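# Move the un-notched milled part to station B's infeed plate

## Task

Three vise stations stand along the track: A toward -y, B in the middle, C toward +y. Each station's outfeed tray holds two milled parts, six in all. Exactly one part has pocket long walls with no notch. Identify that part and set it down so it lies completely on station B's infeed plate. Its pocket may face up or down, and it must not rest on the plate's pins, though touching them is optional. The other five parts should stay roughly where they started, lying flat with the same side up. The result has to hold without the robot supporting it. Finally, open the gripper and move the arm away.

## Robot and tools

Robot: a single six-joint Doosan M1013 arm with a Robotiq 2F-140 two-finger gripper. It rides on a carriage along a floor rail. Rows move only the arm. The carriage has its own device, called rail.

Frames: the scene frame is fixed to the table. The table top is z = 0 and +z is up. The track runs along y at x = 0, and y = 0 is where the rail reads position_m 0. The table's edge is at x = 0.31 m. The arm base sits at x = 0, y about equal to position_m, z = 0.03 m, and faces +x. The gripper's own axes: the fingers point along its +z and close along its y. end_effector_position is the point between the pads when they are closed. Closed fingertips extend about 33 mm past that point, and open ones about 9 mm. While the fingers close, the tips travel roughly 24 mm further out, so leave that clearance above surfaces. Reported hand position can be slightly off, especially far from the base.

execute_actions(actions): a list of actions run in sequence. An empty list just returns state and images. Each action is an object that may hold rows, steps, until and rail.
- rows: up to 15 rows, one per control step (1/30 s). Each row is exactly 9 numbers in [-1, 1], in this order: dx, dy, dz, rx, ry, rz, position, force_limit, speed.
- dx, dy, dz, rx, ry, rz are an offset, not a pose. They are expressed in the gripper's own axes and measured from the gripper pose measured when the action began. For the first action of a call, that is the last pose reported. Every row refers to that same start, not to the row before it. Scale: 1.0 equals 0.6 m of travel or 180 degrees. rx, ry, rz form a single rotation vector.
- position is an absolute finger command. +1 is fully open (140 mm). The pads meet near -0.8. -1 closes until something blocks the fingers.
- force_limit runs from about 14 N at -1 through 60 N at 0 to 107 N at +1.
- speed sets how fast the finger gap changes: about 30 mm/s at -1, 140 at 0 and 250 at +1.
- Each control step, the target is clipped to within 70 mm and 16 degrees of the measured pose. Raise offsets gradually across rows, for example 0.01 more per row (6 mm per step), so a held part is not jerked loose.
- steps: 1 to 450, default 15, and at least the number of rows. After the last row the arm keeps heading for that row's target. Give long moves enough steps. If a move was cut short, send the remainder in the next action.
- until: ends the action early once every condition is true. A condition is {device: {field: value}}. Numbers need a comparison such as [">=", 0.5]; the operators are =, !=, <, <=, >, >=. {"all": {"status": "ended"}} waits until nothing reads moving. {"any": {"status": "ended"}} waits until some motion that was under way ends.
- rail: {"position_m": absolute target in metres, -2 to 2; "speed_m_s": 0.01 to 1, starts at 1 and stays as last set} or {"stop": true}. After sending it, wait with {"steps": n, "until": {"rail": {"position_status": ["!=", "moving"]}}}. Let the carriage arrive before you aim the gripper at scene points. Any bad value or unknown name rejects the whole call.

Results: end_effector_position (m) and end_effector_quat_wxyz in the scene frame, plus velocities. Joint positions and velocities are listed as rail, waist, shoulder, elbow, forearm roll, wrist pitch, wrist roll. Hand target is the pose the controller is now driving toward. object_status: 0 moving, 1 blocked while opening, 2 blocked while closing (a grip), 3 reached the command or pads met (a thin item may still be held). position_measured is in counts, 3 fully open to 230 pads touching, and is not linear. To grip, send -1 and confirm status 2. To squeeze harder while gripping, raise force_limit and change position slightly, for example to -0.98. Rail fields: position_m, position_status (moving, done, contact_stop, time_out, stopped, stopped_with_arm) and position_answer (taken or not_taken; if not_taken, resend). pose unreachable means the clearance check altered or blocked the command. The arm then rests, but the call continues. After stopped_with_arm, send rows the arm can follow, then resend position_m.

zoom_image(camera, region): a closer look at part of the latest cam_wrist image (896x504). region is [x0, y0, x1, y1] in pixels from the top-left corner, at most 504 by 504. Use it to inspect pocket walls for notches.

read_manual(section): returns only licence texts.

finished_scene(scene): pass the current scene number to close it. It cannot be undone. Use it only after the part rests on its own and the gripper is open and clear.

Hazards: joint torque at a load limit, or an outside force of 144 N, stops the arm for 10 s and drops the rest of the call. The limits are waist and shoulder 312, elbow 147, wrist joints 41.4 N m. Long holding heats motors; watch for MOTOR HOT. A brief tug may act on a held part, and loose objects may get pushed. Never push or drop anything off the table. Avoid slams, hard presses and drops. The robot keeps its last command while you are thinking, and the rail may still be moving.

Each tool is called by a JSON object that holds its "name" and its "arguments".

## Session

{"name": "execute_actions", "arguments": {"actions": []}}

Scene clock: 0.00 s.
end_effector_position=(+0.5656, +1.3141, +0.3269) position_measured=3 object_status=3 end_effector_quat_wxyz=(-0.220, +0.162, +0.801, +0.533) end_effector_velocity=(+0.000, +0.000, +0.000) end_effector_angular_velocity=(+0.000, +0.000, +0.000)
Joint positions: [ 1.636 -0.827  0.658  1.347  0.657  2.199  4.361]
Joint velocities: [0. 0. 0. 0. 0. 0. 0.]
Hand target: +0.566, +1.314, +0.327; -0.220, +0.162, +0.801, +0.533
rail: position_m=1.636 position_m_goal=1.636 speed_m_s=1.00 position_status=done position_answer=taken refusals=0
camera_calibration (this result's frames):
cam_wrist: T_world_to_cam=[[0.655789, 0.348435, 0.669726, -1.04968], [0.748998, -0.411406, -0.519371, 0.290579], [0.0945619, 0.842222, -0.530773, -0.814702], [0, 0, 0, 1]] pos_world=[0.547765, 1.17145, 0.421494]

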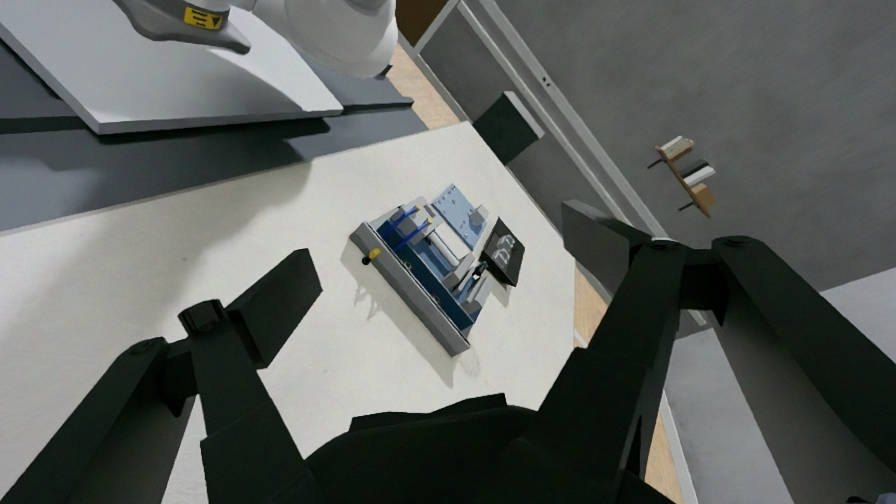

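{"name": "zoom_image", "arguments": {"camera": "cam_wrist", "region": [470, 210, 540, 290]}}

Region (470, 210, 540, 290) of cam_wrist's 896x504 image, scaled by 6.300, with more detail than that image has; it fills the left 441 columns of this view, and the rest is white.

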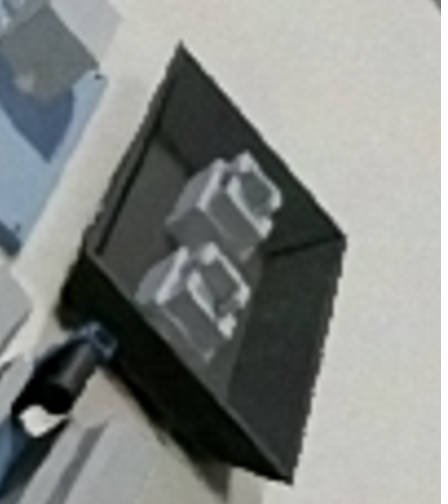

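{"name": "execute_actions", "arguments": {"actions": [{"rows": [[-0.004,0.01,0.01,0.007,-0.003,-0.002,1,0,0],[-0.011,0.03,0.03,0.022,-0.009,-0.007,1,0,0],[-0.022,0.06,0.06,0.044,-0.018,-0.013,1,0,0],[-0.036,0.098,0.1,0.073,-0.03,-0.022,1,0,0],[-0.053,0.142,0.145,0.105,-0.043,-0.032,1,0,0],[-0.07,0.19,0.193,0.14,-0.058,-0.043,1,0,0],[-0.09,0.243,0.247,0.18,-0.074,-0.055,1,0,0],[-0.11,0.297,0.3,0.22,-0.09,-0.067,1,0,0],[-0.13,0.35,0.355,0.26,-0.107,-0.079,1,0,0],[-0.15,0.405,0.41,0.3,-0.124,-0.091,1,0,0],[-0.167,0.45,0.458,0.334,-0.138,-0.101,1,0,0],[-0.1817,0.4912,0.4988,0.3638,-0.1501,-0.1106,1,0,0]], "steps": 55}]}}

Scene clock: 20.33 s.
end_effector_position=(+0.7504, +1.7001, +0.3999) position_measured=3 object_status=3 end_effector_quat_wxyz=(-0.001, -0.001, +1.000, +0.001) end_effector_velocity=(-0.000, +0.000, +0.000) end_effector_angular_velocity=(+0.000, -0.000, +0.000)
Joint positions: [1.636 0.039 0.32  1.32  0.001 1.503 4.75 ]
Joint velocities: [ 0.  0.  0. -0. -0.  0.  0.]
Hand target: +0.750, +1.700, +0.400; -0.001, -0.001, +1.000, +0.001
Off the commanded pose: 0.001 m, 0 deg.
rail: position_m=1.636 position_m_goal=1.636 speed_m_s=1.00 position_status=done position_answer=taken refusals=0
camera_calibration (this result's frames):
cam_wrist: T_world_to_cam=[[0.196397, 0.980328, 0.0196499, -1.82386], [0.920783, -0.191282, 0.339954, -0.497883], [0.337025, -0.0486728, -0.940237, 0.377888], [0, 0, 0, 1]] pos_world=[0.689286, 1.71114, 0.5604]

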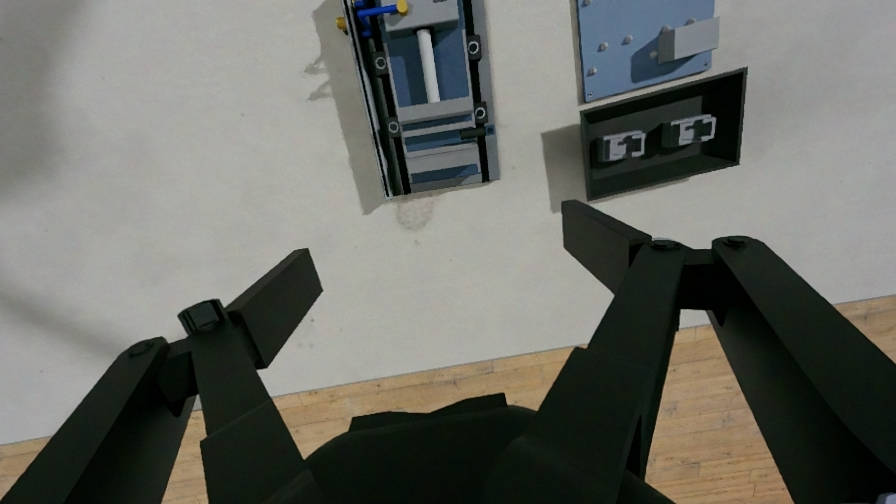

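{"name": "zoom_image", "arguments": {"camera": "cam_wrist", "region": [575, 65, 755, 205]}}

Region (575, 65, 755, 205) of cam_wrist's 896x504 image, scaled by 2.800, with more detail than that image has.

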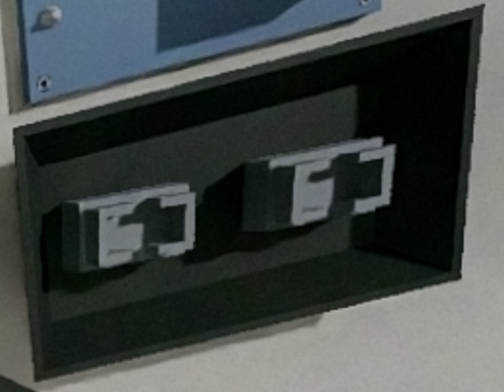

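{"name": "execute_actions", "arguments": {"actions": [{"rail": {"position_m": 0.1, "speed_m_s": 1.0}, "rows": [[0.005,0,0,0,0,0,1,0,0],[0.012,0,0,0,0,0,1,0,0],[0.02,0,0,0,0,0,1,0,0],[0.03,0,0,0,0,0,1,0,0],[0.04,0,0,0,0,0,1,0,0],[0.05,0,0,0,0,0,1,0,0],[0.06,0,0,0,0,0,1,0,0],[0.07,0,0,0,0,0,1,0,0],[0.078,0,0,0,0,0,1,0,0],[0.083,0,0,0,0,0,1,0,0]], "steps": 150, "until": {"rail": {"position_status": ["!=", "moving"]}}}, {"steps": 4}]}}

Scene clock: 27.00 s.
end_effector_position=(+0.7006, +0.1642, +0.4000) position_measured=3 object_status=3 end_effector_quat_wxyz=(-0.001, -0.001, +1.000, +0.001) end_effector_velocity=(-0.000, +0.000, +0.000) end_effector_angular_velocity=(-0.000, -0.000, +0.000)
Joint positions: [0.1   0.042 0.239 1.426 0.001 1.478 4.753]
Joint velocities: [ 0.  0. -0.  0. -0.  0. -0.]
Hand target: +0.701, +0.164, +0.400; -0.001, -0.001, +1.000, +0.001
Off the commanded pose: 0.000 m, 0 deg.
rail: position_m=0.100 position_m_goal=0.100 speed_m_s=1.00 position_status=done position_answer=taken refusals=0
camera_calibration (this result's frames):
cam_wrist: T_world_to_cam=[[0.196347, 0.980338, 0.0196517, -0.308348], [0.920782, -0.191234, 0.339986, -0.745865], [0.337059, -0.0486602, -0.940225, 0.32], [0, 0, 0, 1]] pos_world=[0.639463, 0.175221, 0.560515]

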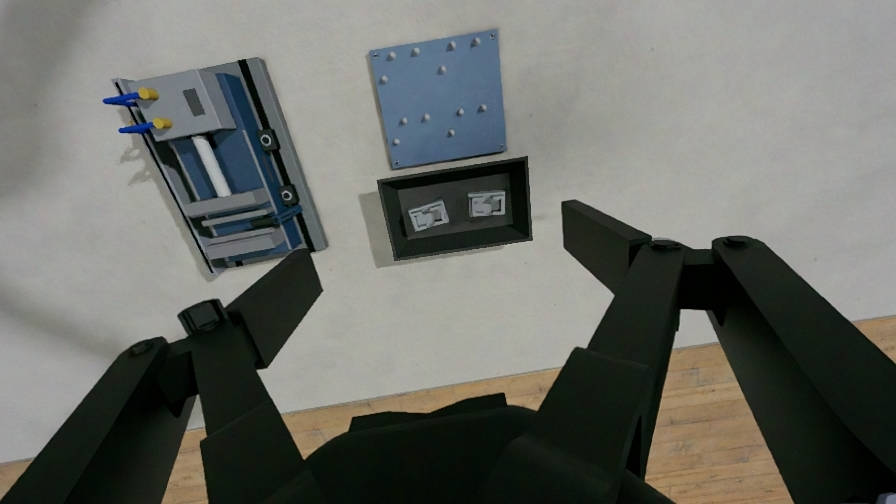

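{"name": "zoom_image", "arguments": {"camera": "cam_wrist", "region": [370, 150, 540, 270]}}

{"name": "zoom_image", "arguments": {"camera": "cam_wrist", "region": [360, 20, 520, 180]}}

Region (370, 150, 540, 270) of cam_wrist's 896x504 image, scaled by 2.965, with more detail than that image has; it fills the top 356 rows of this view, and the rest is white.

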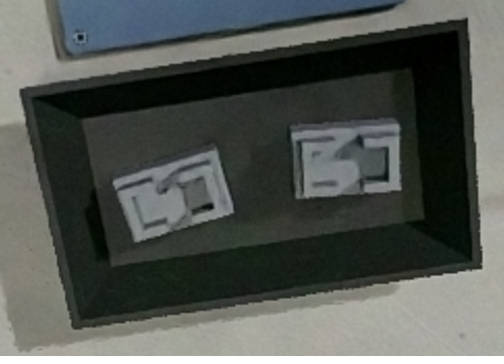

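Region (360, 20, 520, 180) of cam_wrist's 896x504 image, scaled by 3.150, with more detail than that image has.

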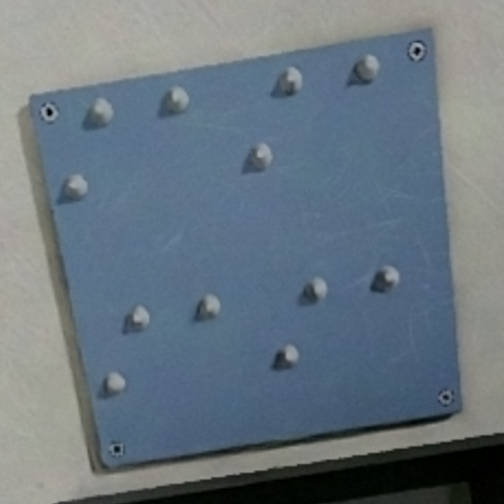

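{"name": "execute_actions", "arguments": {"actions": [{"rail": {"position_m": -1.765, "speed_m_s": 1.0}, "rows": [[-0.003,0,0.005,0,0,-0.012,0.3,0,0],[-0.008,0,0.013,0,0,-0.035,0.3,0,0],[-0.015,0,0.025,0,0,-0.065,0.3,0,0],[-0.023,0,0.038,0,0,-0.1,0.3,0,0],[-0.031,0,0.052,0,0,-0.14,0.3,0,0],[-0.04,0,0.067,0,0,-0.18,0.3,0,0],[-0.049,0,0.082,0,0,-0.22,0.3,0,0],[-0.058,0,0.097,0,0,-0.26,0.3,0,0],[-0.067,0,0.112,0,0,-0.3,0.3,0,0],[-0.075,0,0.125,0,0,-0.34,0.3,0,0],[-0.082,0,0.137,0,0,-0.38,0.3,0,0],[-0.088,0,0.147,0,0,-0.42,0.3,0,0],[-0.093,0,0.155,0,0,-0.455,0.3,0,0],[-0.097,0,0.162,0,0,-0.482,0.3,0,0],[-0.1,0,0.167,0,0,-0.5,0.3,0,0]], "steps": 150, "until": {"rail": {"position_status": ["!=", "moving"]}}}, {"steps": 4}]}}

Scene clock: 47.80 s.
end_effector_position=(+0.7604, -1.7006, +0.2997) position_measured=91 object_status=3 end_effector_quat_wxyz=(+0.000, +0.708, -0.707, -0.001) end_effector_velocity=(+0.000, +0.001, +0.000) end_effector_angular_velocity=(-0.000, -0.000, +0.000)
Joint positions: [-1.765  0.039  0.361  1.445  0.001  1.337  3.179]
Joint velocities: [ 0.001  0.    -0.     0.    -0.    -0.    -0.   ]
Hand target: +0.760, -1.701, +0.300; +0.000, +0.708, -0.707, -0.001
Off the commanded pose: 0.000 m, 0 deg.
rail: position_m=-1.765 position_m_goal=-1.765 speed_m_s=1.00 position_status=done position_answer=taken refusals=0
camera_calibration (this result's frames):
cam_wrist: T_world_to_cam=[[-0.98036, 0.196148, 0.0205005, 1.0709], [0.191224, 0.919991, 0.342125, 1.32044], [0.0482472, 0.339326, -0.939431, 0.993976], [0, 0, 0, 1]] pos_world=[0.749415, -1.76213, 0.460061]

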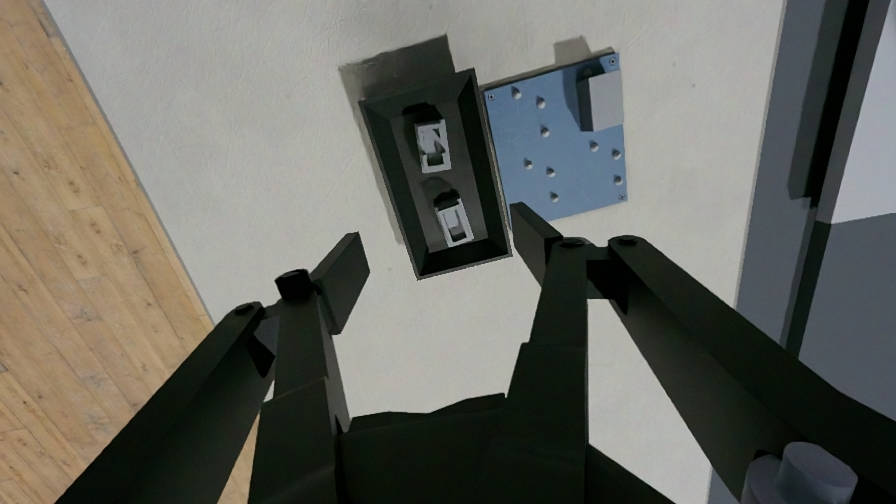

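{"name": "zoom_image", "arguments": {"camera": "cam_wrist", "region": [340, 60, 540, 290]}}

Region (340, 60, 540, 290) of cam_wrist's 896x504 image, scaled by 2.191, with more detail than that image has; it fills the left 438 columns of this view, and the rest is white.

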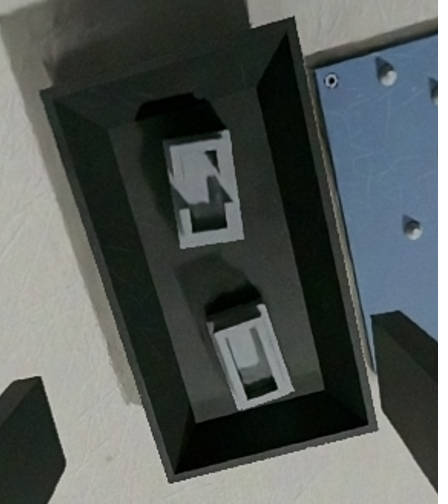

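{"name": "zoom_image", "arguments": {"camera": "cam_wrist", "region": [410, 180, 500, 270]}}

Region (410, 180, 500, 270) of cam_wrist's 896x504 image, scaled by 5.600, with more detail than that image has.

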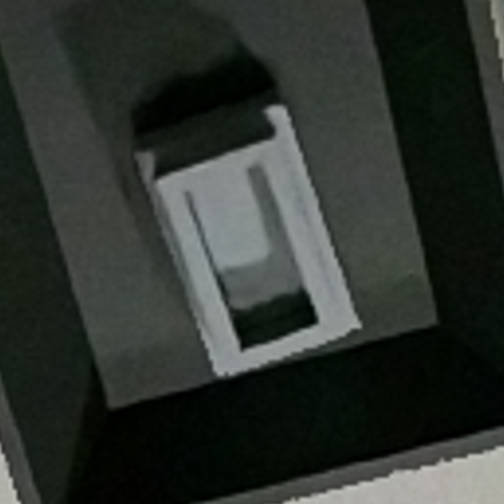

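{"name": "execute_actions", "arguments": {"actions": [{"rows": [[-0.002,0,0.005,0,0,-0.001,-0.05,0,0],[-0.005,0.001,0.016,0,0,-0.002,-0.05,0,0],[-0.011,0.002,0.032,0,0,-0.004,-0.05,0,0],[-0.018,0.004,0.053,0,0,-0.007,-0.05,0,0],[-0.026,0.006,0.078,0,0,-0.01,-0.05,0,0],[-0.035,0.008,0.106,0,0,-0.014,-0.05,0,0],[-0.045,0.01,0.136,0,0,-0.018,-0.05,0,0],[-0.055,0.012,0.167,0,0,-0.022,-0.05,0,0],[-0.065,0.014,0.198,0,0,-0.026,-0.05,0,0],[-0.075,0.017,0.228,0,0,-0.03,-0.05,0,0],[-0.084,0.019,0.256,0,0,-0.033,-0.05,0,0],[-0.092,0.021,0.282,0,0,-0.036,-0.05,0,0],[-0.099,0.022,0.304,0,0,-0.039,-0.05,0,0],[-0.104,0.023,0.321,0,0,-0.041,-0.05,0,0],[-0.107,0.0238,0.3328,0,0,-0.0417,-0.05,0,0]], "steps": 27}]}}

{"name": "zoom_image", "arguments": {"camera": "cam_wrist", "region": [340, 140, 540, 340]}}

Scene clock: 64.50 s.
end_effector_position=(+0.7456, -1.6361, +0.1002) position_measured=135 object_status=3 end_effector_quat_wxyz=(+0.000, +0.752, -0.659, -0.001) end_effector_velocity=(+0.000, +0.000, +0.000) end_effector_angular_velocity=(+0.000, -0.000, -0.000)
Joint positions: [-1.765  0.125  0.478  1.661  0.001  1.005  3.133]
Joint velocities: [ 0. -0.  0. -0.  0. -0.  0.]
Hand target: +0.746, -1.636, +0.100; +0.000, +0.752, -0.659, -0.001
Off the commanded pose: 0.000 m, 0 deg.
rail: position_m=-1.765 position_m_goal=-1.765 speed_m_s=1.00 position_status=done position_answer=taken refusals=0
camera_calibration (this result's frames):
cam_wrist: T_world_to_cam=[[-0.997575, 0.0665397, 0.0204205, 0.848688], [0.0695071, 0.936996, 0.342356, 1.45073], [0.00364637, 0.342945, -0.939348, 0.824471], [0, 0, 0, 1]] pos_world=[0.742787, -1.69855, 0.260469]

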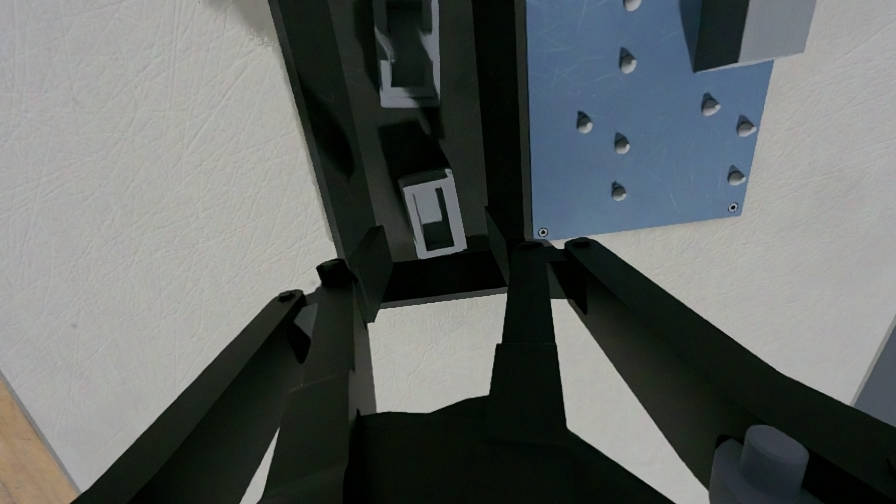

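Region (340, 140, 540, 340) of cam_wrist's 896x504 image, scaled by 2.520, with more detail than that image has.

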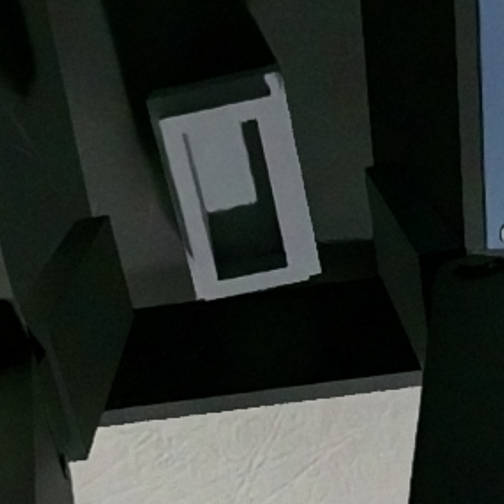

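{"name": "execute_actions", "arguments": {"actions": [{"rows": [[0,-0.001,0.003,0,0,0,-0.15,0,-0.3],[0,-0.002,0.008,0,0,0,-0.15,0,-0.3],[0,-0.003,0.015,0,0,0,-0.15,0,-0.3],[0,-0.004,0.024,0,0,0,-0.15,0,-0.3],[0,-0.0048,0.034,0,0,0,-0.15,0,-0.3],[0,-0.0048,0.044,0,0,0,-0.15,0,-0.3],[0,-0.0048,0.054,0,0,0,-0.15,0,-0.3],[0,-0.0048,0.063,0,0,0,-0.15,0,-0.3],[0,-0.0048,0.071,0,0,0,-0.15,0,-0.3],[0,-0.0048,0.078,0,0,0,-0.15,0,-0.3],[0,-0.0048,0.083,0,0,0,-0.15,0,-0.3],[0,-0.0048,0.087,0,0,0,-0.15,0,-0.3],[0,-0.0048,0.089,0,0,0,-0.15,0,-0.3]], "steps": 22}]}}

{"name": "zoom_image", "arguments": {"camera": "cam_wrist", "region": [330, 130, 540, 340]}}

Scene clock: 78.83 s.
end_effector_position=(+0.7484, -1.6357, +0.0467) position_measured=148 object_status=3 end_effector_quat_wxyz=(+0.000, +0.752, -0.659, -0.001) end_effector_velocity=(-0.000, +0.000, +0.000) end_effector_angular_velocity=(+0.001, +0.000, -0.001)
Joint positions: [-1.765  0.125  0.531  1.689  0.001  0.923  3.133]
Joint velocities: [ 0.     0.    -0.    -0.     0.001  0.     0.   ]
Hand target: +0.748, -1.636, +0.047; +0.000, +0.752, -0.659, -0.001
Off the commanded pose: 0.000 m, 0 deg.
rail: position_m=-1.765 position_m_goal=-1.765 speed_m_s=1.00 position_status=done position_answer=taken refusals=0
camera_calibration (this result's frames):
cam_wrist: T_world_to_cam=[[-0.997571, 0.0665911, 0.0204314, 0.852576], [0.0695593, 0.937016, 0.342291, 1.46845], [0.00364896, 0.34288, -0.939372, 0.77404], [0, 0, 0, 1]] pos_world=[0.745536, -1.69814, 0.207054]

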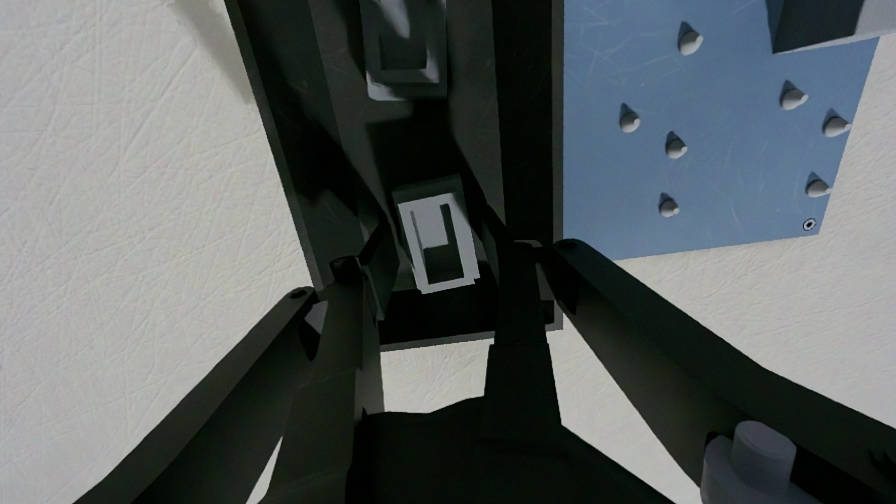

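Region (330, 130, 540, 340) of cam_wrist's 896x504 image, scaled by 2.400, with more detail than that image has.

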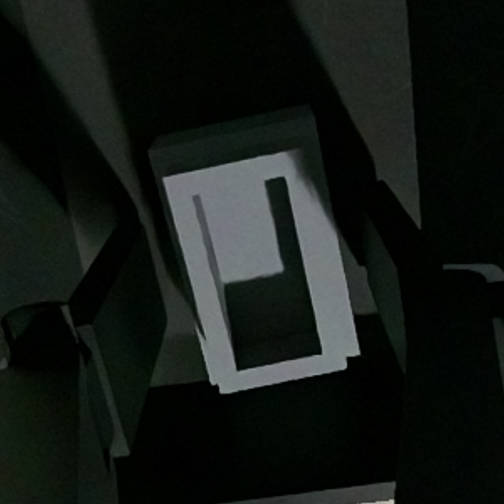

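{"name": "execute_actions", "arguments": {"actions": []}}

Scene clock: 86.87 s.
end_effector_position=(+0.7484, -1.6357, +0.0467) position_measured=148 object_status=3 end_effector_quat_wxyz=(+0.000, +0.752, -0.659, -0.001) end_effector_velocity=(+0.000, +0.000, +0.000) end_effector_angular_velocity=(+0.000, -0.000, +0.000)
Joint positions: [-1.765  0.125  0.531  1.689  0.002  0.923  3.133]
Joint velocities: [ 0. -0. -0.  0. -0. -0. -0.]
Hand target: +0.748, -1.636, +0.047; +0.000, +0.752, -0.659, -0.001
Off the commanded pose: 0.000 m, 0 deg.
rail: position_m=-1.765 position_m_goal=-1.765 speed_m_s=1.00 position_status=done position_answer=taken refusals=0
camera_calibration (this result's frames):
cam_wrist: T_world_to_cam=[[-0.997573, 0.0665573, 0.0204344, 0.852511], [0.0695284, 0.937001, 0.342336, 1.46843], [0.00363794, 0.342926, -0.939355, 0.774125], [0, 0, 0, 1]] pos_world=[0.745528, -1.69813, 0.20706]

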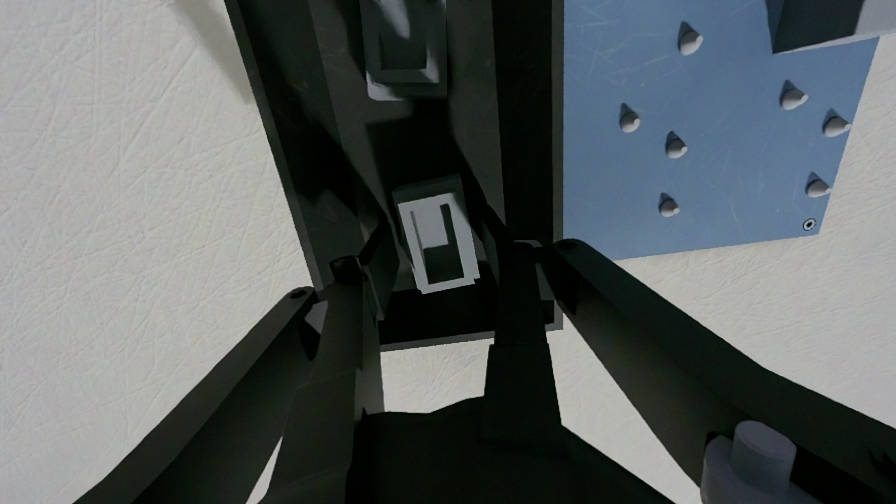

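{"name": "zoom_image", "arguments": {"camera": "cam_wrist", "region": [340, 0, 540, 320]}}

Region (340, 0, 540, 320) of cam_wrist's 896x504 image, scaled by 1.575, with more detail than that image has; it fills the left 315 columns of this view, and the rest is white.

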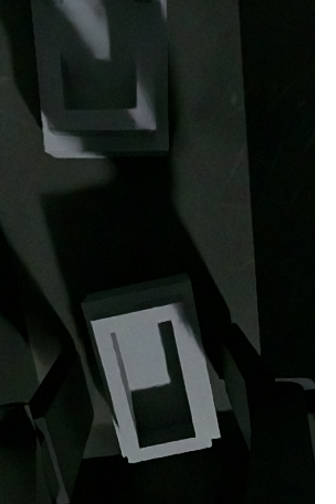

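{"name": "execute_actions", "arguments": {"actions": [{"rows": [[0,0,0.002,0,0,0,-0.15,0.4,-0.7],[0,0,0.003,0,0,0,-1,0.4,-0.7]], "steps": 20}]}}

Scene clock: 96.00 s.
end_effector_position=(+0.7484, -1.6357, +0.0450) position_measured=178 object_status=2 end_effector_quat_wxyz=(+0.000, +0.752, -0.659, -0.001) end_effector_velocity=(-0.000, -0.000, -0.000) end_effector_angular_velocity=(-0.000, +0.000, -0.000)
Joint positions: [-1.765  0.125  0.532  1.69   0.002  0.92   3.133]
Joint velocities: [ 0.  0.  0. -0.  0. -0.  0.]
Hand target: +0.748, -1.636, +0.045; +0.000, +0.752, -0.659, -0.001
Off the commanded pose: 0.000 m, 0 deg.
rail: position_m=-1.765 position_m_goal=-1.765 speed_m_s=1.00 position_status=done position_answer=taken refusals=0
camera_calibration (this result's frames):
cam_wrist: T_world_to_cam=[[-0.997574, 0.066576, 0.0203289, 0.852571], [0.0695097, 0.93699, 0.342371, 1.46902], [0.00374569, 0.342954, -0.939345, 0.77248], [0, 0, 0, 1]] pos_world=[0.745499, -1.69814, 0.205344]

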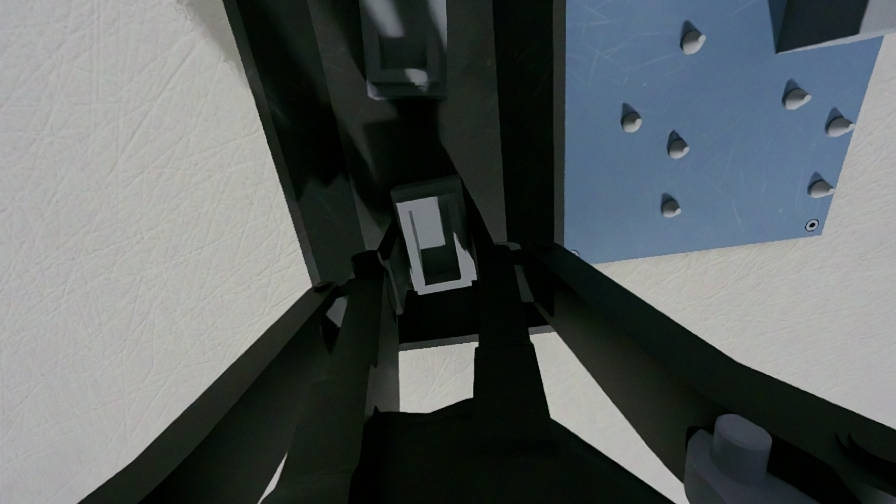

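{"name": "zoom_image", "arguments": {"camera": "cam_wrist", "region": [360, 160, 520, 320]}}

Region (360, 160, 520, 320) of cam_wrist's 896x504 image, scaled by 3.150, with more detail than that image has.

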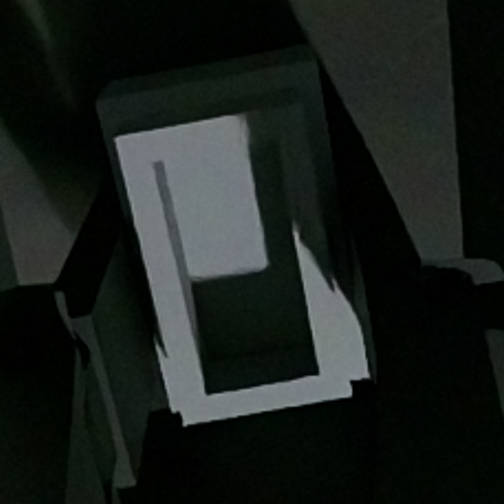

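{"name": "execute_actions", "arguments": {"actions": [{"rows": [[0,0,-0.003,0,0,0,-1,0.4,-0.7],[0,0,-0.008,0,0,0,-1,0.4,-0.7],[0,0,-0.016,0,0,0,-1,0.4,-0.7],[0,0,-0.027,0,0,0,-1,0.4,-0.7],[0,0,-0.04,0,0,0,-1,0.4,-0.7],[0,0,-0.055,0,0,0,-1,0.4,-0.7],[0,0,-0.071,0,0,0,-1,0.4,-0.7],[0,0,-0.088,0,0,0,-1,0.4,-0.7],[0,0,-0.105,0,0,0,-1,0.4,-0.7],[0,0,-0.122,0,0,0,-1,0.4,-0.7],[0,0,-0.139,0,0,0,-1,0.4,-0.7],[0,0,-0.156,0,0,0,-1,0.4,-0.7],[0,0,-0.172,0,0,0,-1,0.4,-0.7],[0,0,-0.187,0,0,0,-1,0.4,-0.7],[0,0,-0.2,0,0,0,-1,0.4,-0.7]], "steps": 20}]}}

Scene clock: 110.40 s.
end_effector_position=(+0.7486, -1.6358, +0.1653) position_measured=178 object_status=2 end_effector_quat_wxyz=(-0.000, +0.752, -0.659, -0.001) end_effector_velocity=(-0.000, -0.000, -0.001) end_effector_angular_velocity=(-0.000, +0.003, +0.000)
Joint positions: [-1.765  0.125  0.43   1.601  0.001  1.111  3.133]
Joint velocities: [ 0.    -0.     0.002  0.     0.     0.001 -0.   ]
Hand target: +0.749, -1.636, +0.165; +0.000, +0.752, -0.659, -0.001
Off the commanded pose: 0.000 m, 0 deg.
rail: position_m=-1.765 position_m_goal=-1.765 speed_m_s=1.00 position_status=done position_answer=taken refusals=0
camera_calibration (this result's frames):
cam_wrist: T_world_to_cam=[[-0.997598, 0.0663251, 0.0199636, 0.849997], [0.0691488, 0.937018, 0.342369, 1.42824], [0.00400137, 0.342927, -0.939354, 0.885213], [0, 0, 0, 1]] pos_world=[0.745652, -1.69822, 0.325575]

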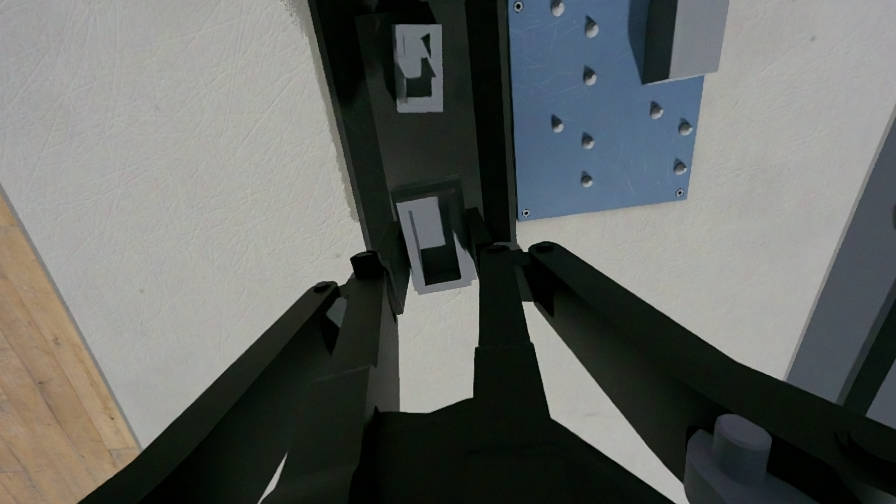

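{"name": "zoom_image", "arguments": {"camera": "cam_wrist", "region": [360, 0, 500, 300]}}

Region (360, 0, 500, 300) of cam_wrist's 896x504 image, scaled by 1.680, with more detail than that image has; it fills the left 235 columns of this view, and the rest is white.

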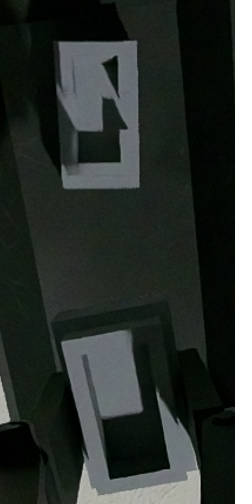

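{"name": "execute_actions", "arguments": {"actions": [{"rail": {"position_m": 0.05}, "rows": [[0,0.004,-0.003,0,0,0.001,-1,0.4,-0.7],[0,0.012,-0.008,0,0,0.002,-1,0.4,-0.7],[0,0.024,-0.016,0,0,0.005,-1,0.4,-0.7],[0,0.04,-0.027,0,0,0.008,-1,0.4,-0.7],[0,0.06,-0.04,0,0,0.012,-1,0.4,-0.7],[0,0.082,-0.055,0,0,0.016,-1,0.4,-0.7],[0,0.106,-0.071,0,0,0.021,-1,0.4,-0.7],[0,0.131,-0.088,0,0,0.026,-1,0.4,-0.7],[0,0.156,-0.105,0,0,0.031,-1,0.4,-0.7],[0,0.182,-0.122,0,0,0.037,-1,0.4,-0.7],[0,0.207,-0.139,0,0,0.042,-1,0.4,-0.7],[0,0.232,-0.156,0,0,0.047,-1,0.4,-0.7],[0,0.256,-0.172,0,0,0.052,-1,0.4,-0.7],[0,0.279,-0.187,0,0,0.056,-1,0.4,-0.7],[0,0.298,-0.2,0,0,0.06,-1,0.4,-0.7]], "steps": 120, "until": {"rail": {"position_status": ["!=", "moving"]}}}]}}

Scene clock: 118.40 s.
end_effector_position=(+0.5715, +0.1566, +0.2855) position_measured=178 object_status=2 end_effector_quat_wxyz=(-0.000, +0.687, -0.727, -0.001) end_effector_velocity=(-0.000, +0.008, +0.000) end_effector_angular_velocity=(-0.000, +0.000, -0.000)
Joint positions: [0.051 0.123 0.084 1.819 0.001 1.239 3.32 ]
Joint velocities: [ 0.008  0.    -0.     0.     0.     0.     0.   ]
Hand target: +0.571, +0.156, +0.285; -0.000, +0.687, -0.727, -0.001
Off the commanded pose: 0.000 m, 0 deg.
rail: position_m=0.051 position_m_goal=0.050 speed_m_s=1.00 position_status=done position_answer=taken refusals=0
camera_calibration (this result's frames):
cam_wrist: T_world_to_cam=[[-0.967511, 0.252021, 0.0201745, 0.505726], [0.24353, 0.90752, 0.342199, -0.375116], [0.0679327, 0.335995, -0.939411, 0.34877], [0, 0, 0, 1]] pos_world=[0.556955, 0.0957862, 0.4458]

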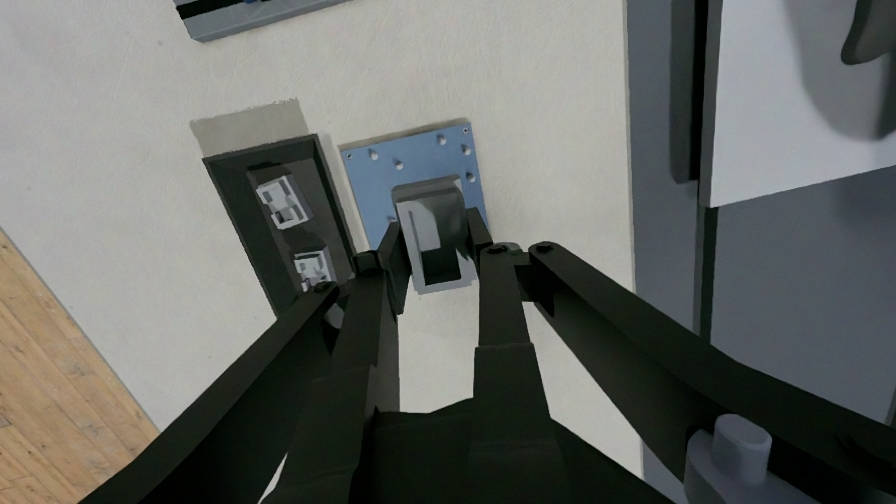

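{"name": "execute_actions", "arguments": {"actions": [{"rows": [[0,0,0.004,0,0,0,-1,0.4,-0.7],[0,0,0.012,0,0,0,-1,0.4,-0.7],[0,0,0.025,0,0,0,-1,0.4,-0.7],[0,0,0.043,0,0,0,-1,0.4,-0.7],[0,0,0.065,0,0,0,-1,0.4,-0.7],[0,0,0.09,0,0,0,-1,0.4,-0.7],[0,0,0.117,0,0,0,-1,0.4,-0.7],[0,0,0.145,0,0,0,-1,0.4,-0.7],[0,0,0.173,0,0,0,-1,0.4,-0.7],[0,0,0.2,0,0,0,-1,0.4,-0.7],[0,0,0.227,0,0,0,-1,0.4,-0.7],[0,0,0.252,0,0,0,-1,0.4,-0.7],[0,0,0.275,0,0,0,-1,0.4,-0.7],[0,0,0.295,0,0,0,-1,0.4,-0.7],[0,0,0.309,0,0,0,-1,0.4,-0.7]], "steps": 22}]}}

Scene clock: 121.90 s.
end_effector_position=(+0.5711, +0.1560, +0.1001) position_measured=178 object_status=2 end_effector_quat_wxyz=(+0.000, +0.687, -0.727, -0.001) end_effector_velocity=(+0.001, +0.000, +0.001) end_effector_angular_velocity=(+0.000, -0.002, +0.000)
Joint positions: [0.05  0.123 0.238 2.015 0.001 0.89  3.32 ]
Joint velocities: [-0.     0.    -0.    -0.002  0.    -0.001 -0.   ]
Hand target: +0.571, +0.156, +0.100; +0.000, +0.687, -0.727, -0.001
Off the commanded pose: 0.000 m, 0 deg.
rail: position_m=0.050 position_m_goal=0.050 speed_m_s=1.00 position_status=done position_answer=taken refusals=0
camera_calibration (this result's frames):
cam_wrist: T_world_to_cam=[[-0.967486, 0.252123, 0.0201362, 0.509214], [0.243628, 0.907576, 0.341982, -0.311093], [0.0679464, 0.335769, -0.939491, 0.174915], [0, 0, 0, 1]] pos_world=[0.556564, 0.0952247, 0.260465]

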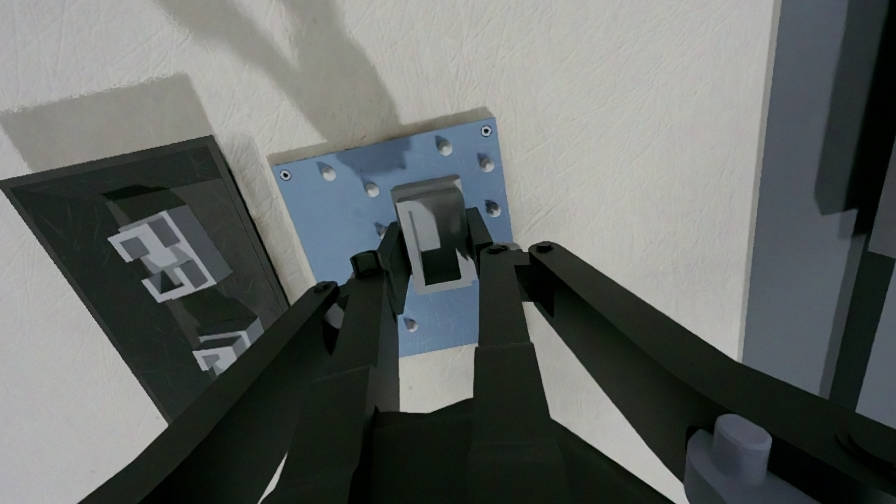

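{"name": "zoom_image", "arguments": {"camera": "cam_wrist", "region": [260, 100, 540, 380]}}

Region (260, 100, 540, 380) of cam_wrist's 896x504 image, scaled by 1.800, with more detail than that image has.

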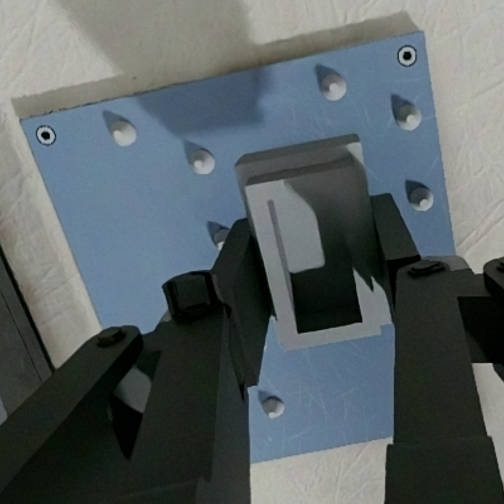

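{"name": "execute_actions", "arguments": {"actions": [{"rows": [[0,0,0.003,0,0,0,-1,0.4,-0.7],[0,0,0.008,0,0,0,-1,0.4,-0.7],[0,0,0.016,0,0,0,-1,0.4,-0.7],[0,0,0.026,0,0,0,-1,0.4,-0.7],[0,0,0.037,0,0,0,-1,0.4,-0.7],[0,0,0.048,0,0,0,-1,0.4,-0.7],[0,0,0.058,0,0,0,-1,0.4,-0.7],[0,0,0.067,0,0,0,-1,0.4,-0.7],[0,0,0.074,0,0,0,-1,0.4,-0.7],[0,0,0.079,0,0,0,-1,0.4,-0.7],[0,0,0.083,0,0,0,-1,0.4,-0.7],[0,0,0.085,0,0,0,-1,0.4,-0.7]], "steps": 17}]}}

Scene clock: 145.43 s.
end_effector_position=(+0.5710, +0.1560, +0.0491) position_measured=178 object_status=2 end_effector_quat_wxyz=(+0.000, +0.687, -0.727, -0.001) end_effector_velocity=(+0.000, +0.000, -0.000) end_effector_angular_velocity=(+0.000, -0.000, -0.000)
Joint positions: [0.05  0.123 0.299 2.052 0.001 0.791 3.32 ]
Joint velocities: [ 0.  0.  0. -0.  0. -0. -0.]
Hand target: +0.571, +0.156, +0.049; +0.000, +0.687, -0.727, -0.001
Off the commanded pose: 0.000 m, 0 deg.
rail: position_m=0.050 position_m_goal=0.050 speed_m_s=1.00 position_status=done position_answer=taken refusals=0
camera_calibration (this result's frames):
cam_wrist: T_world_to_cam=[[-0.96747, 0.25218, 0.0201533, 0.510141], [0.243683, 0.907537, 0.342046, -0.293708], [0.0679674, 0.335831, -0.939467, 0.12699], [0, 0, 0, 1]] pos_world=[0.556487, 0.0952565, 0.209483]

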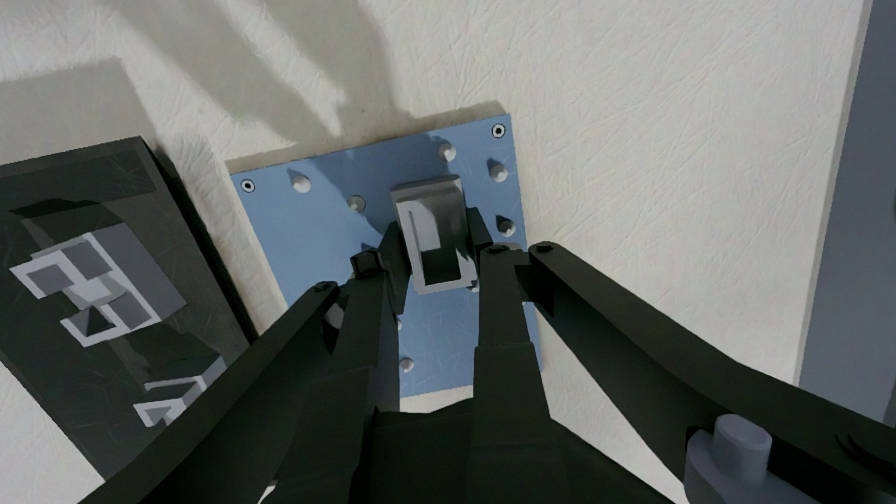

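{"name": "zoom_image", "arguments": {"camera": "cam_wrist", "region": [330, 130, 530, 330]}}

Region (330, 130, 530, 330) of cam_wrist's 896x504 image, scaled by 2.520, with more detail than that image has.

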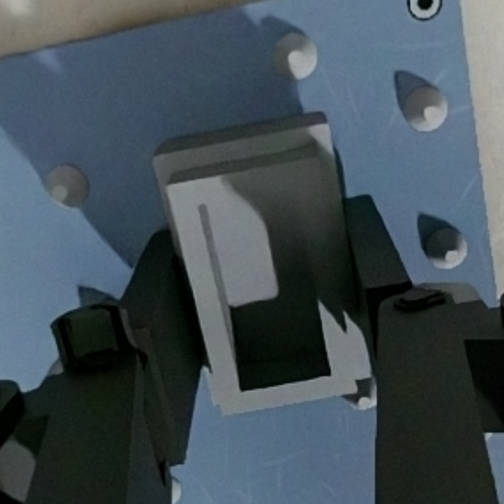

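{"name": "execute_actions", "arguments": {"actions": [{"rows": [[0,0,0.002,0,0,0,-1,0.4,-0.7],[0,0,0.004,0,0,0,-1,0.4,-0.7],[0,0,0.006,0,0,0,-1,0.4,-0.7],[0,0,0.008,0,0,0,-1,0.4,-0.7],[0,0,0.009,0,0,0,-1,0.4,-0.7]], "steps": 10}]}}

{"name": "zoom_image", "arguments": {"camera": "cam_wrist", "region": [330, 130, 530, 330]}}

Scene clock: 152.07 s.
end_effector_position=(+0.5710, +0.1560, +0.0438) position_measured=178 object_status=2 end_effector_quat_wxyz=(+0.000, +0.687, -0.727, -0.001) end_effector_velocity=(+0.000, -0.000, -0.000) end_effector_angular_velocity=(+0.000, -0.000, -0.000)
Joint positions: [0.05  0.123 0.306 2.055 0.001 0.781 3.32 ]
Joint velocities: [-0.  0. -0. -0.  0. -0. -0.]
Hand target: +0.571, +0.156, +0.044; +0.000, +0.687, -0.727, -0.001
Off the commanded pose: 0.000 m, 0 deg.
rail: position_m=0.050 position_m_goal=0.050 speed_m_s=1.00 position_status=done position_answer=taken refusals=0
camera_calibration (this result's frames):
cam_wrist: T_world_to_cam=[[-0.96748, 0.252149, 0.0200961, 0.510257], [0.243641, 0.907579, 0.341963, -0.291815], [0.0679869, 0.335739, -0.939498, 0.121951], [0, 0, 0, 1]] pos_world=[0.556471, 0.0952409, 0.204108]

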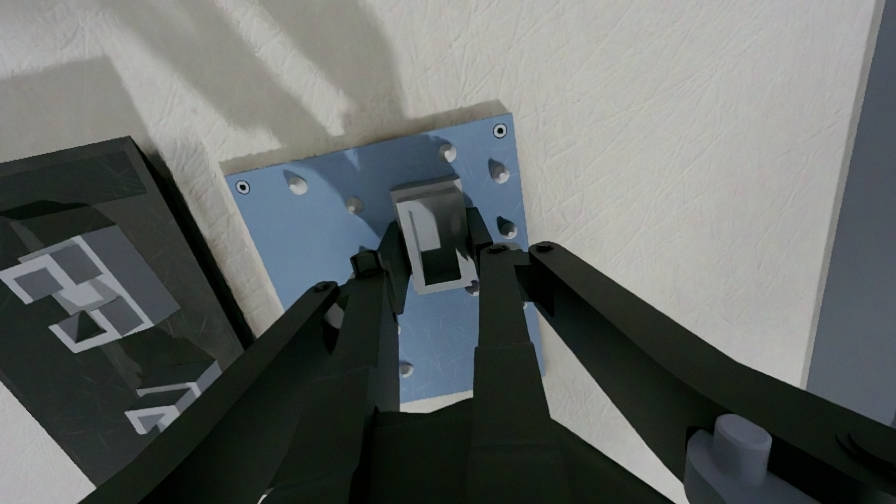

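Region (330, 130, 530, 330) of cam_wrist's 896x504 image, scaled by 2.520, with more detail than that image has.

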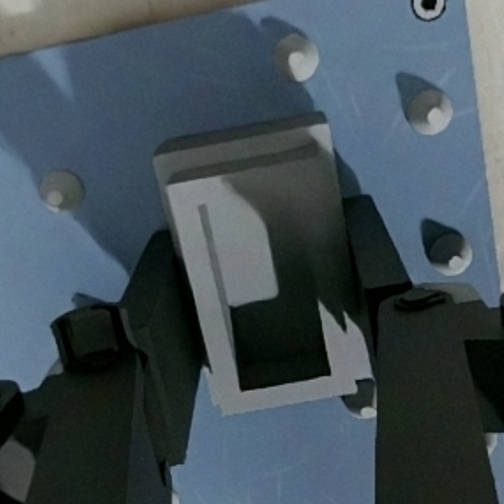

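{"name": "execute_actions", "arguments": {"actions": [{"rows": [[0,0,0.0015,0,0,0,-1,0.4,-0.7],[0,0,0.003,0,0,0,-1,0.4,-0.7],[0,0,0.004,0,0,0,-1,0.4,-0.7]], "steps": 8}]}}

{"name": "zoom_image", "arguments": {"camera": "cam_wrist", "region": [330, 130, 530, 330]}}

Scene clock: 154.80 s.
end_effector_position=(+0.5710, +0.1560, +0.0414) position_measured=178 object_status=2 end_effector_quat_wxyz=(+0.000, +0.687, -0.727, -0.001) end_effector_velocity=(-0.000, -0.000, -0.000) end_effector_angular_velocity=(-0.000, +0.001, -0.000)
Joint positions: [0.05  0.123 0.309 2.057 0.001 0.776 3.32 ]
Joint velocities: [-0.    -0.     0.     0.001  0.    -0.     0.   ]
Hand target: +0.571, +0.156, +0.041; +0.000, +0.687, -0.727, -0.001
Off the commanded pose: 0.000 m, 0 deg.
rail: position_m=0.050 position_m_goal=0.050 speed_m_s=1.00 position_status=done position_answer=taken refusals=0
camera_calibration (this result's frames):
cam_wrist: T_world_to_cam=[[-0.96747, 0.252184, 0.0201259, 0.510305], [0.243677, 0.907538, 0.342048, -0.291046], [0.0679941, 0.335826, -0.939467, 0.119662], [0, 0, 0, 1]] pos_world=[0.55649, 0.0952589, 0.2017]

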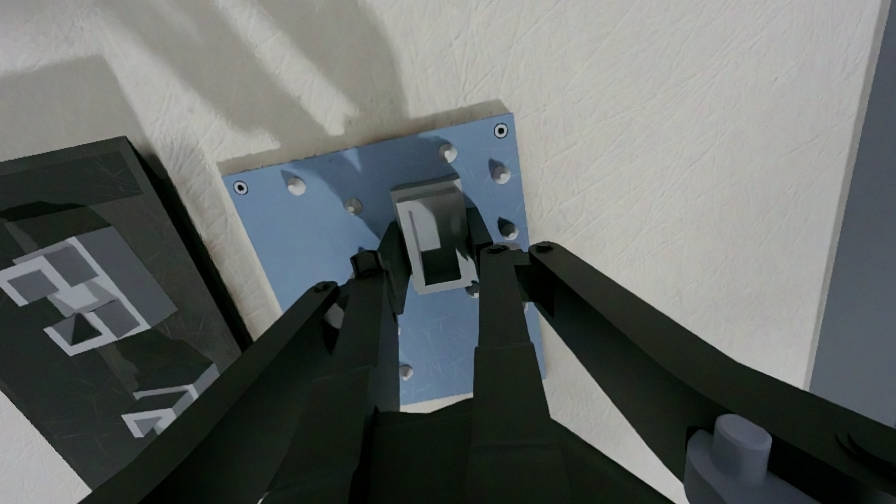

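Region (330, 130, 530, 330) of cam_wrist's 896x504 image, scaled by 2.520, with more detail than that image has.

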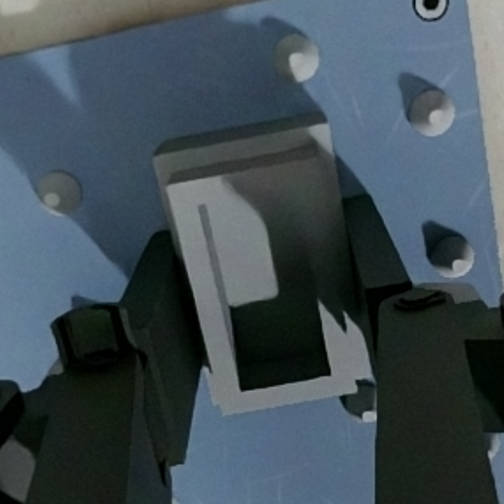

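{"name": "execute_actions", "arguments": {"actions": [{"rows": [[0,0,0.0012,0,0,0,-1,0.4,-0.7],[0,0,0.0012,0,0,0,-1,0.4,-0.7],[0,0,0.0012,0,0,0,-1,0.4,-0.7],[0,0,0.0012,0,0,0,-1,0.4,-0.7],[0,0,0.0012,0,0,0,-0.24,0.4,-0.7]], "steps": 16}]}}

{"name": "zoom_image", "arguments": {"camera": "cam_wrist", "region": [330, 130, 530, 330]}}

Scene clock: 157.57 s.
end_effector_position=(+0.5710, +0.1560, +0.0406) position_measured=159 object_status=0 end_effector_quat_wxyz=(+0.000, +0.687, -0.727, -0.001) end_effector_velocity=(-0.000, -0.000, -0.000) end_effector_angular_velocity=(-0.000, +0.000, -0.000)
Joint positions: [0.05  0.123 0.31  2.057 0.001 0.775 3.32 ]
Joint velocities: [ 0. -0.  0.  0.  0. -0.  0.]
Hand target: +0.571, +0.156, +0.041; +0.000, +0.687, -0.727, -0.001
Off the commanded pose: 0.000 m, 0 deg.
rail: position_m=0.050 position_m_goal=0.050 speed_m_s=1.00 position_status=done position_answer=taken refusals=0
camera_calibration (this result's frames):
cam_wrist: T_world_to_cam=[[-0.967478, 0.252154, 0.0201122, 0.510305], [0.243651, 0.90758, 0.341956, -0.290737], [0.0679719, 0.335735, -0.939501, 0.11901], [0, 0, 0, 1]] pos_world=[0.556458, 0.0952357, 0.200966]

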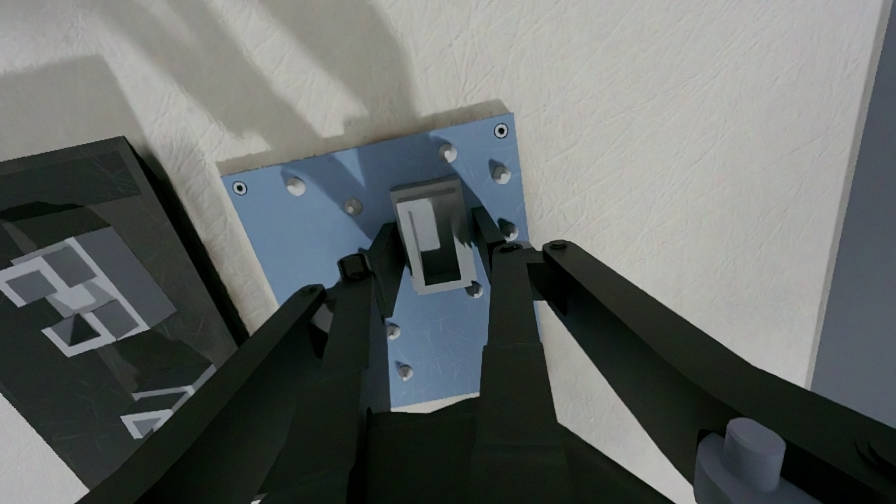

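Region (330, 130, 530, 330) of cam_wrist's 896x504 image, scaled by 2.520, with more detail than that image has.

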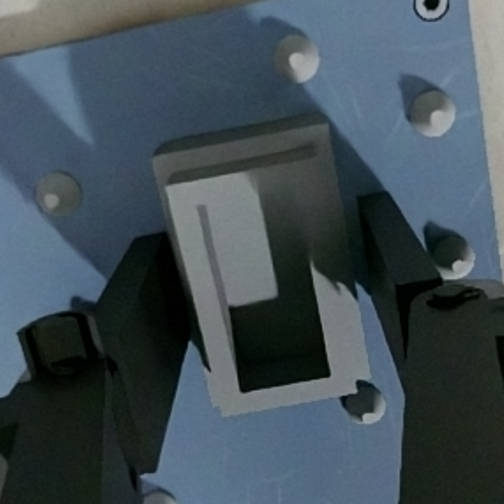

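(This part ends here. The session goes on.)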